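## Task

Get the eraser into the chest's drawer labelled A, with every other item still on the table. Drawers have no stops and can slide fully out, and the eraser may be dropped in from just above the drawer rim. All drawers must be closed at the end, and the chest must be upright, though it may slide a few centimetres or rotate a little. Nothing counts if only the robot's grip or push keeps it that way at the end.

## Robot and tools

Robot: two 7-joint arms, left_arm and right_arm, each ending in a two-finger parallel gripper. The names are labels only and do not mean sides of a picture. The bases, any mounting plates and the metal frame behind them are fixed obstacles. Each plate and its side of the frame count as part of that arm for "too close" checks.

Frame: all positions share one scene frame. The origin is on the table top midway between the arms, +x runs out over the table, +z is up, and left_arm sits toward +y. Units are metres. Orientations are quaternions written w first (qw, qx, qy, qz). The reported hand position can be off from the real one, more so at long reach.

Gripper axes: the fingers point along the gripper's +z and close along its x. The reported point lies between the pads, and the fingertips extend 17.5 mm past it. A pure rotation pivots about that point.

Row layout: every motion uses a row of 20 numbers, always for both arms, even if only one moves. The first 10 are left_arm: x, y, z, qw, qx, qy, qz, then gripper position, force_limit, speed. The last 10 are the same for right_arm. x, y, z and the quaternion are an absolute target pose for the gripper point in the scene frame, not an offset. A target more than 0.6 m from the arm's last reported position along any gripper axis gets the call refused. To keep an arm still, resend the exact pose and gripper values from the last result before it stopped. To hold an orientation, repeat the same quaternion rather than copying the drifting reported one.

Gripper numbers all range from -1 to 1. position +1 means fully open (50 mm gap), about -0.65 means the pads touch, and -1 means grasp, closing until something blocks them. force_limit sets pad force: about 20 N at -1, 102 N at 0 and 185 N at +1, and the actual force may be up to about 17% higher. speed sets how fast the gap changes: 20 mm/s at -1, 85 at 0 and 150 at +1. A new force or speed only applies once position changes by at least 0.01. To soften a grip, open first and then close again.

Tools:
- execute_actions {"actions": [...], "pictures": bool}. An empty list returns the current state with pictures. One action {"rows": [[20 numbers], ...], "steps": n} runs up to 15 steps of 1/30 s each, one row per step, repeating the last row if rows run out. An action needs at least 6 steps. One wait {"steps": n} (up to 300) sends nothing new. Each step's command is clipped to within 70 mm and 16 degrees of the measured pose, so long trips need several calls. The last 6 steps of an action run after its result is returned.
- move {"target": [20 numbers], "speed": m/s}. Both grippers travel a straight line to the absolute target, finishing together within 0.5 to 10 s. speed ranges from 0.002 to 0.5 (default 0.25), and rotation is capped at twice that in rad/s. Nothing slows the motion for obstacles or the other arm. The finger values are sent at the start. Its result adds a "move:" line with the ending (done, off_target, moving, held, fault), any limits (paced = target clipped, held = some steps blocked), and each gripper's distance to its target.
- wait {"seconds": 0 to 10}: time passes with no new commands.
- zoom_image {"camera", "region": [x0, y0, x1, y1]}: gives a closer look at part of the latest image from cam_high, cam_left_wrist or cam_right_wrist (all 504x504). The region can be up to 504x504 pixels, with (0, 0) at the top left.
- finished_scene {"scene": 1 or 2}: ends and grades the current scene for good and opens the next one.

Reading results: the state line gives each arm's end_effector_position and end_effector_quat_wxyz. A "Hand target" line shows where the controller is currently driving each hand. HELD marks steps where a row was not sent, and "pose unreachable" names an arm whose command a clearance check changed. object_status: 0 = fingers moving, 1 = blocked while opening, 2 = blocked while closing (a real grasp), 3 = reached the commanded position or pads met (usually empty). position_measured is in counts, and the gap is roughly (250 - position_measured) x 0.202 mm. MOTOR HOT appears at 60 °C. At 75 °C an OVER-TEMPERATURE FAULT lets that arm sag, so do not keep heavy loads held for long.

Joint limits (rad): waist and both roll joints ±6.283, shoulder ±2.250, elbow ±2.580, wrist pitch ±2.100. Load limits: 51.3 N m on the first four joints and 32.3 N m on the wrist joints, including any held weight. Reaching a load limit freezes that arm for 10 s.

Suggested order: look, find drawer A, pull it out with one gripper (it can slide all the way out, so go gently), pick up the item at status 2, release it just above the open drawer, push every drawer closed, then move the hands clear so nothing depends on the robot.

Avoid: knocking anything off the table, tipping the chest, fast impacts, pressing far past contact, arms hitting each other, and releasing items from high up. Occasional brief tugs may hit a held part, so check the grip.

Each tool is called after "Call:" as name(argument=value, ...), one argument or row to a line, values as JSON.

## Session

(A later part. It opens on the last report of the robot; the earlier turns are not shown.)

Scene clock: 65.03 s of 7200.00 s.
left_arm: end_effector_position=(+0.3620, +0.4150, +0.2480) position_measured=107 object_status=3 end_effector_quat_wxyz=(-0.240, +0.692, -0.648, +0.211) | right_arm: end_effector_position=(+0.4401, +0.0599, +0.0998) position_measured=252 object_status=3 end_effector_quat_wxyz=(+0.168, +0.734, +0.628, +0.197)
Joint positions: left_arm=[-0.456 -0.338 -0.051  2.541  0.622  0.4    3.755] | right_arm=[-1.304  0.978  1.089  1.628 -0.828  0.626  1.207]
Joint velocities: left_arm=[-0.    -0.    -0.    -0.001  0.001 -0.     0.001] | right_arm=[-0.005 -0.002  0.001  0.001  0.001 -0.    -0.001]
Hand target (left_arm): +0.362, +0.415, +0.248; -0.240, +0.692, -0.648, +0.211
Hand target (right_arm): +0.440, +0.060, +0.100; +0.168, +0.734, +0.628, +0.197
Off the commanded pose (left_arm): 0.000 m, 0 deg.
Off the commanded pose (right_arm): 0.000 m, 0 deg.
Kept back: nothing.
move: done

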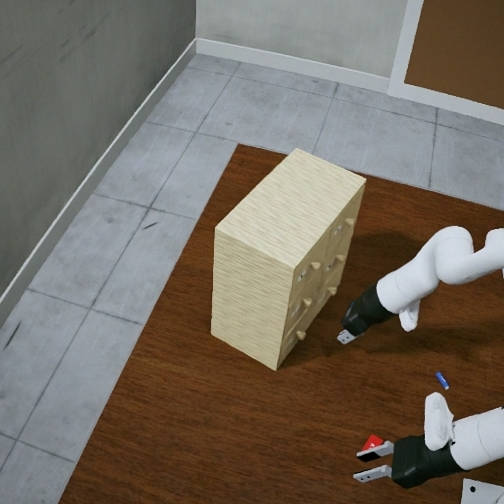

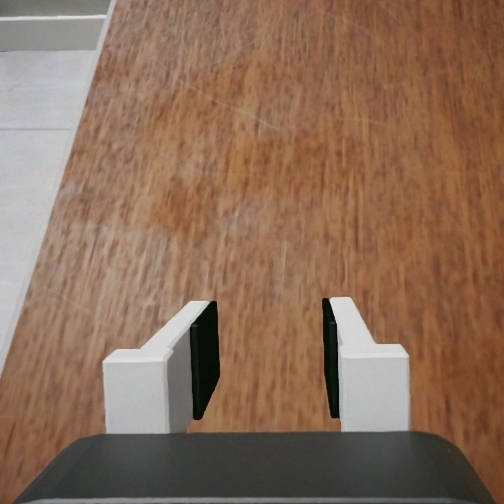

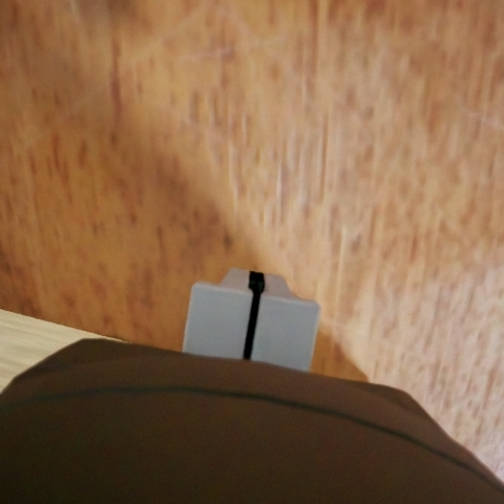

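Call:
move(
  target=[0.362,0.415,0.248,-0.24,0.692,-0.648,0.211,0.3,-0.5,0.5,0.517,0.058,0.066,0.168,0.734,0.628,0.197,-1,-0.6,0.5],
  speed=0.06,
)

Call:
move(
  target=[0.362,0.415,0.248,-0.24,0.692,-0.648,0.211,0.3,-0.5,0.5,0.43,0.05,0.1,0.168,0.734,0.628,0.197,-1,-0.6,0.5],
  speed=0.12,
)

Call:
zoom_image(
  camera="cam_high",
  region=[250, 230, 370, 380],
)

Scene clock: 67.13 s of 7200.00 s.
left_arm: end_effector_position=(+0.3620, +0.4150, +0.2480) position_measured=107 object_status=3 end_effector_quat_wxyz=(-0.240, +0.692, -0.648, +0.211) | right_arm: end_effector_position=(+0.5131, +0.0602, +0.0646) position_measured=252 object_status=3 end_effector_quat_wxyz=(+0.166, +0.733, +0.630, +0.195)
Joint positions: left_arm=[-0.456 -0.338 -0.051  2.541  0.622  0.4    3.755] | right_arm=[-1.108  1.081  1.007  1.441 -0.867  0.639  1.249]
Joint velocities: left_arm=[-0.001  0.001  0.    -0.     0.    -0.001 -0.   ] | right_arm=[ 0.003  0.004 -0.001 -0.005 -0.002  0.003  0.   ]
Hand target (left_arm): +0.362, +0.415, +0.248; -0.240, +0.692, -0.648, +0.211
Hand target (right_arm): +0.517, +0.058, +0.066; +0.168, +0.734, +0.628, +0.197
Off the commanded pose (left_arm): 0.000 m, 0 deg.
Off the commanded pose (right_arm): 0.005 m, 0 deg.
Kept back: nothing.
move: off_target (right_arm)

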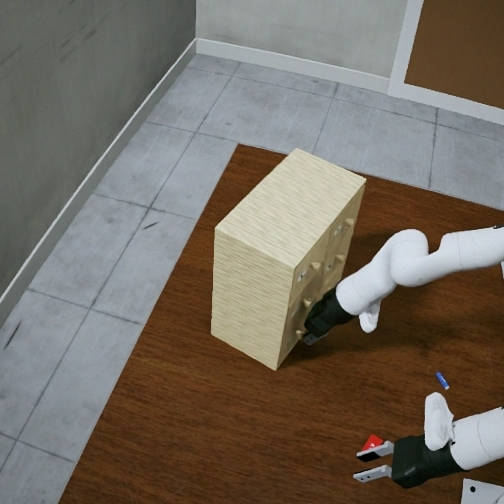

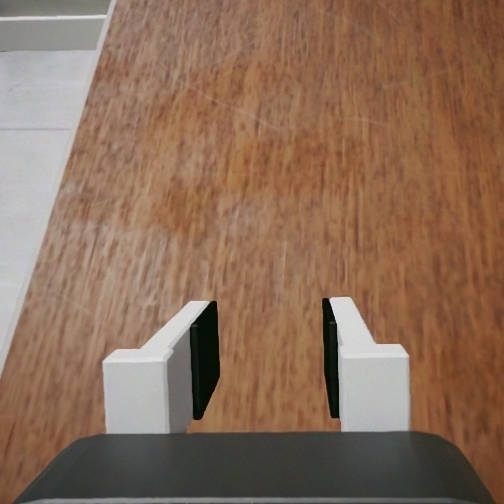

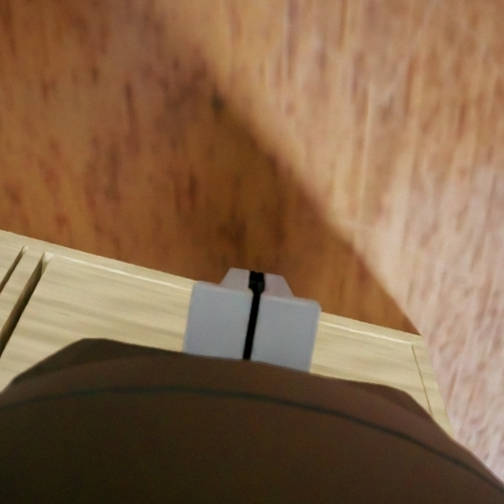

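Scene clock: 68.40 s of 7200.00 s.
left_arm: end_effector_position=(+0.3620, +0.4150, +0.2480) position_measured=107 object_status=3 end_effector_quat_wxyz=(-0.240, +0.692, -0.648, +0.211) | right_arm: end_effector_position=(+0.4301, +0.0499, +0.0997) position_measured=252 object_status=3 end_effector_quat_wxyz=(+0.168, +0.734, +0.628, +0.197)
Joint positions: left_arm=[-0.456 -0.338 -0.051  2.541  0.622  0.4    3.755] | right_arm=[-1.322  0.954  1.086  1.681 -0.831  0.596  1.226]
Joint velocities: left_arm=[-0.    -0.    -0.    -0.001 -0.     0.     0.001] | right_arm=[-0.005 -0.003  0.001  0.001 -0.    -0.001 -0.001]
Hand target (left_arm): +0.362, +0.415, +0.248; -0.240, +0.692, -0.648, +0.211
Hand target (right_arm): +0.430, +0.050, +0.100; +0.168, +0.734, +0.628, +0.197
Off the commanded pose (left_arm): 0.000 m, 0 deg.
Off the commanded pose (right_arm): 0.000 m, 0 deg.
Kept back: nothing.
move: done

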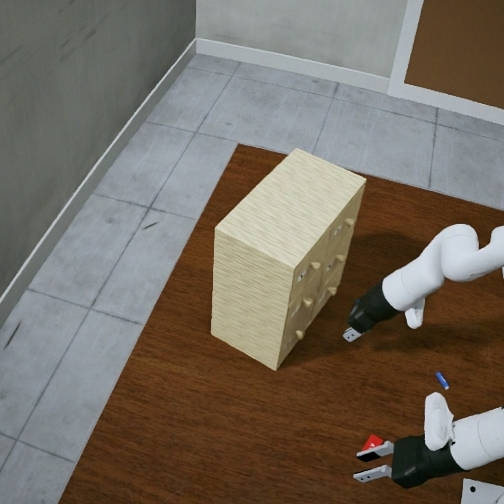

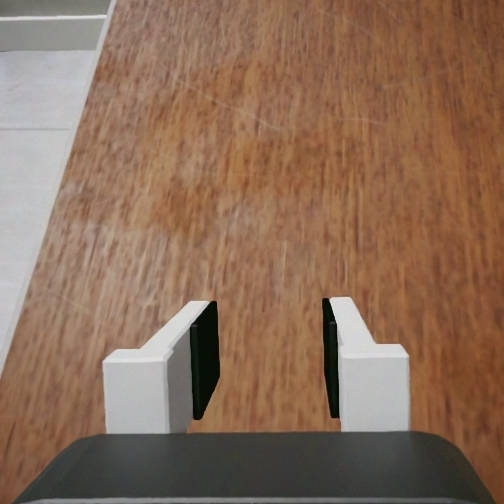

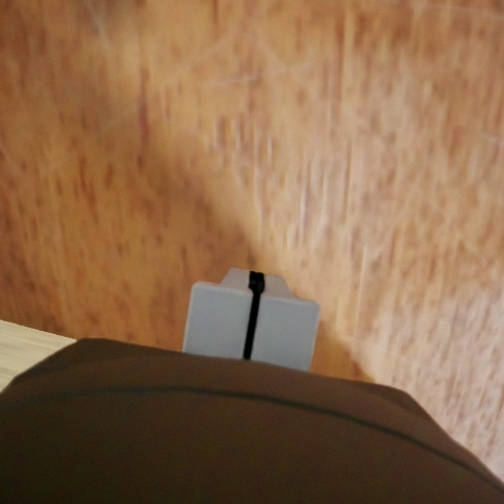

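Region (250, 230, 370, 380) of cam_high's 504x504 image, scaled by 3.360, with more detail than that image has; it fills the left 403 columns of this view, and the rest is white.

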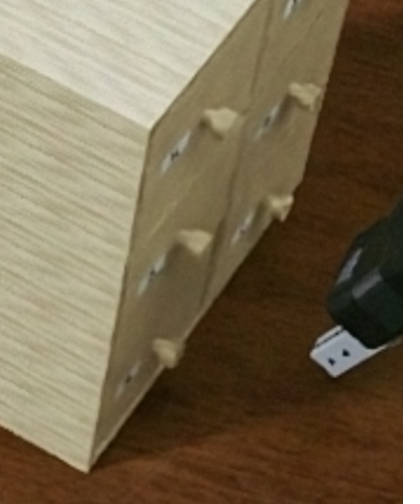

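The drawer met its stop and is now flush.

Call:
finished_scene(
  scene=2,
)

The scene is finished: the task was done.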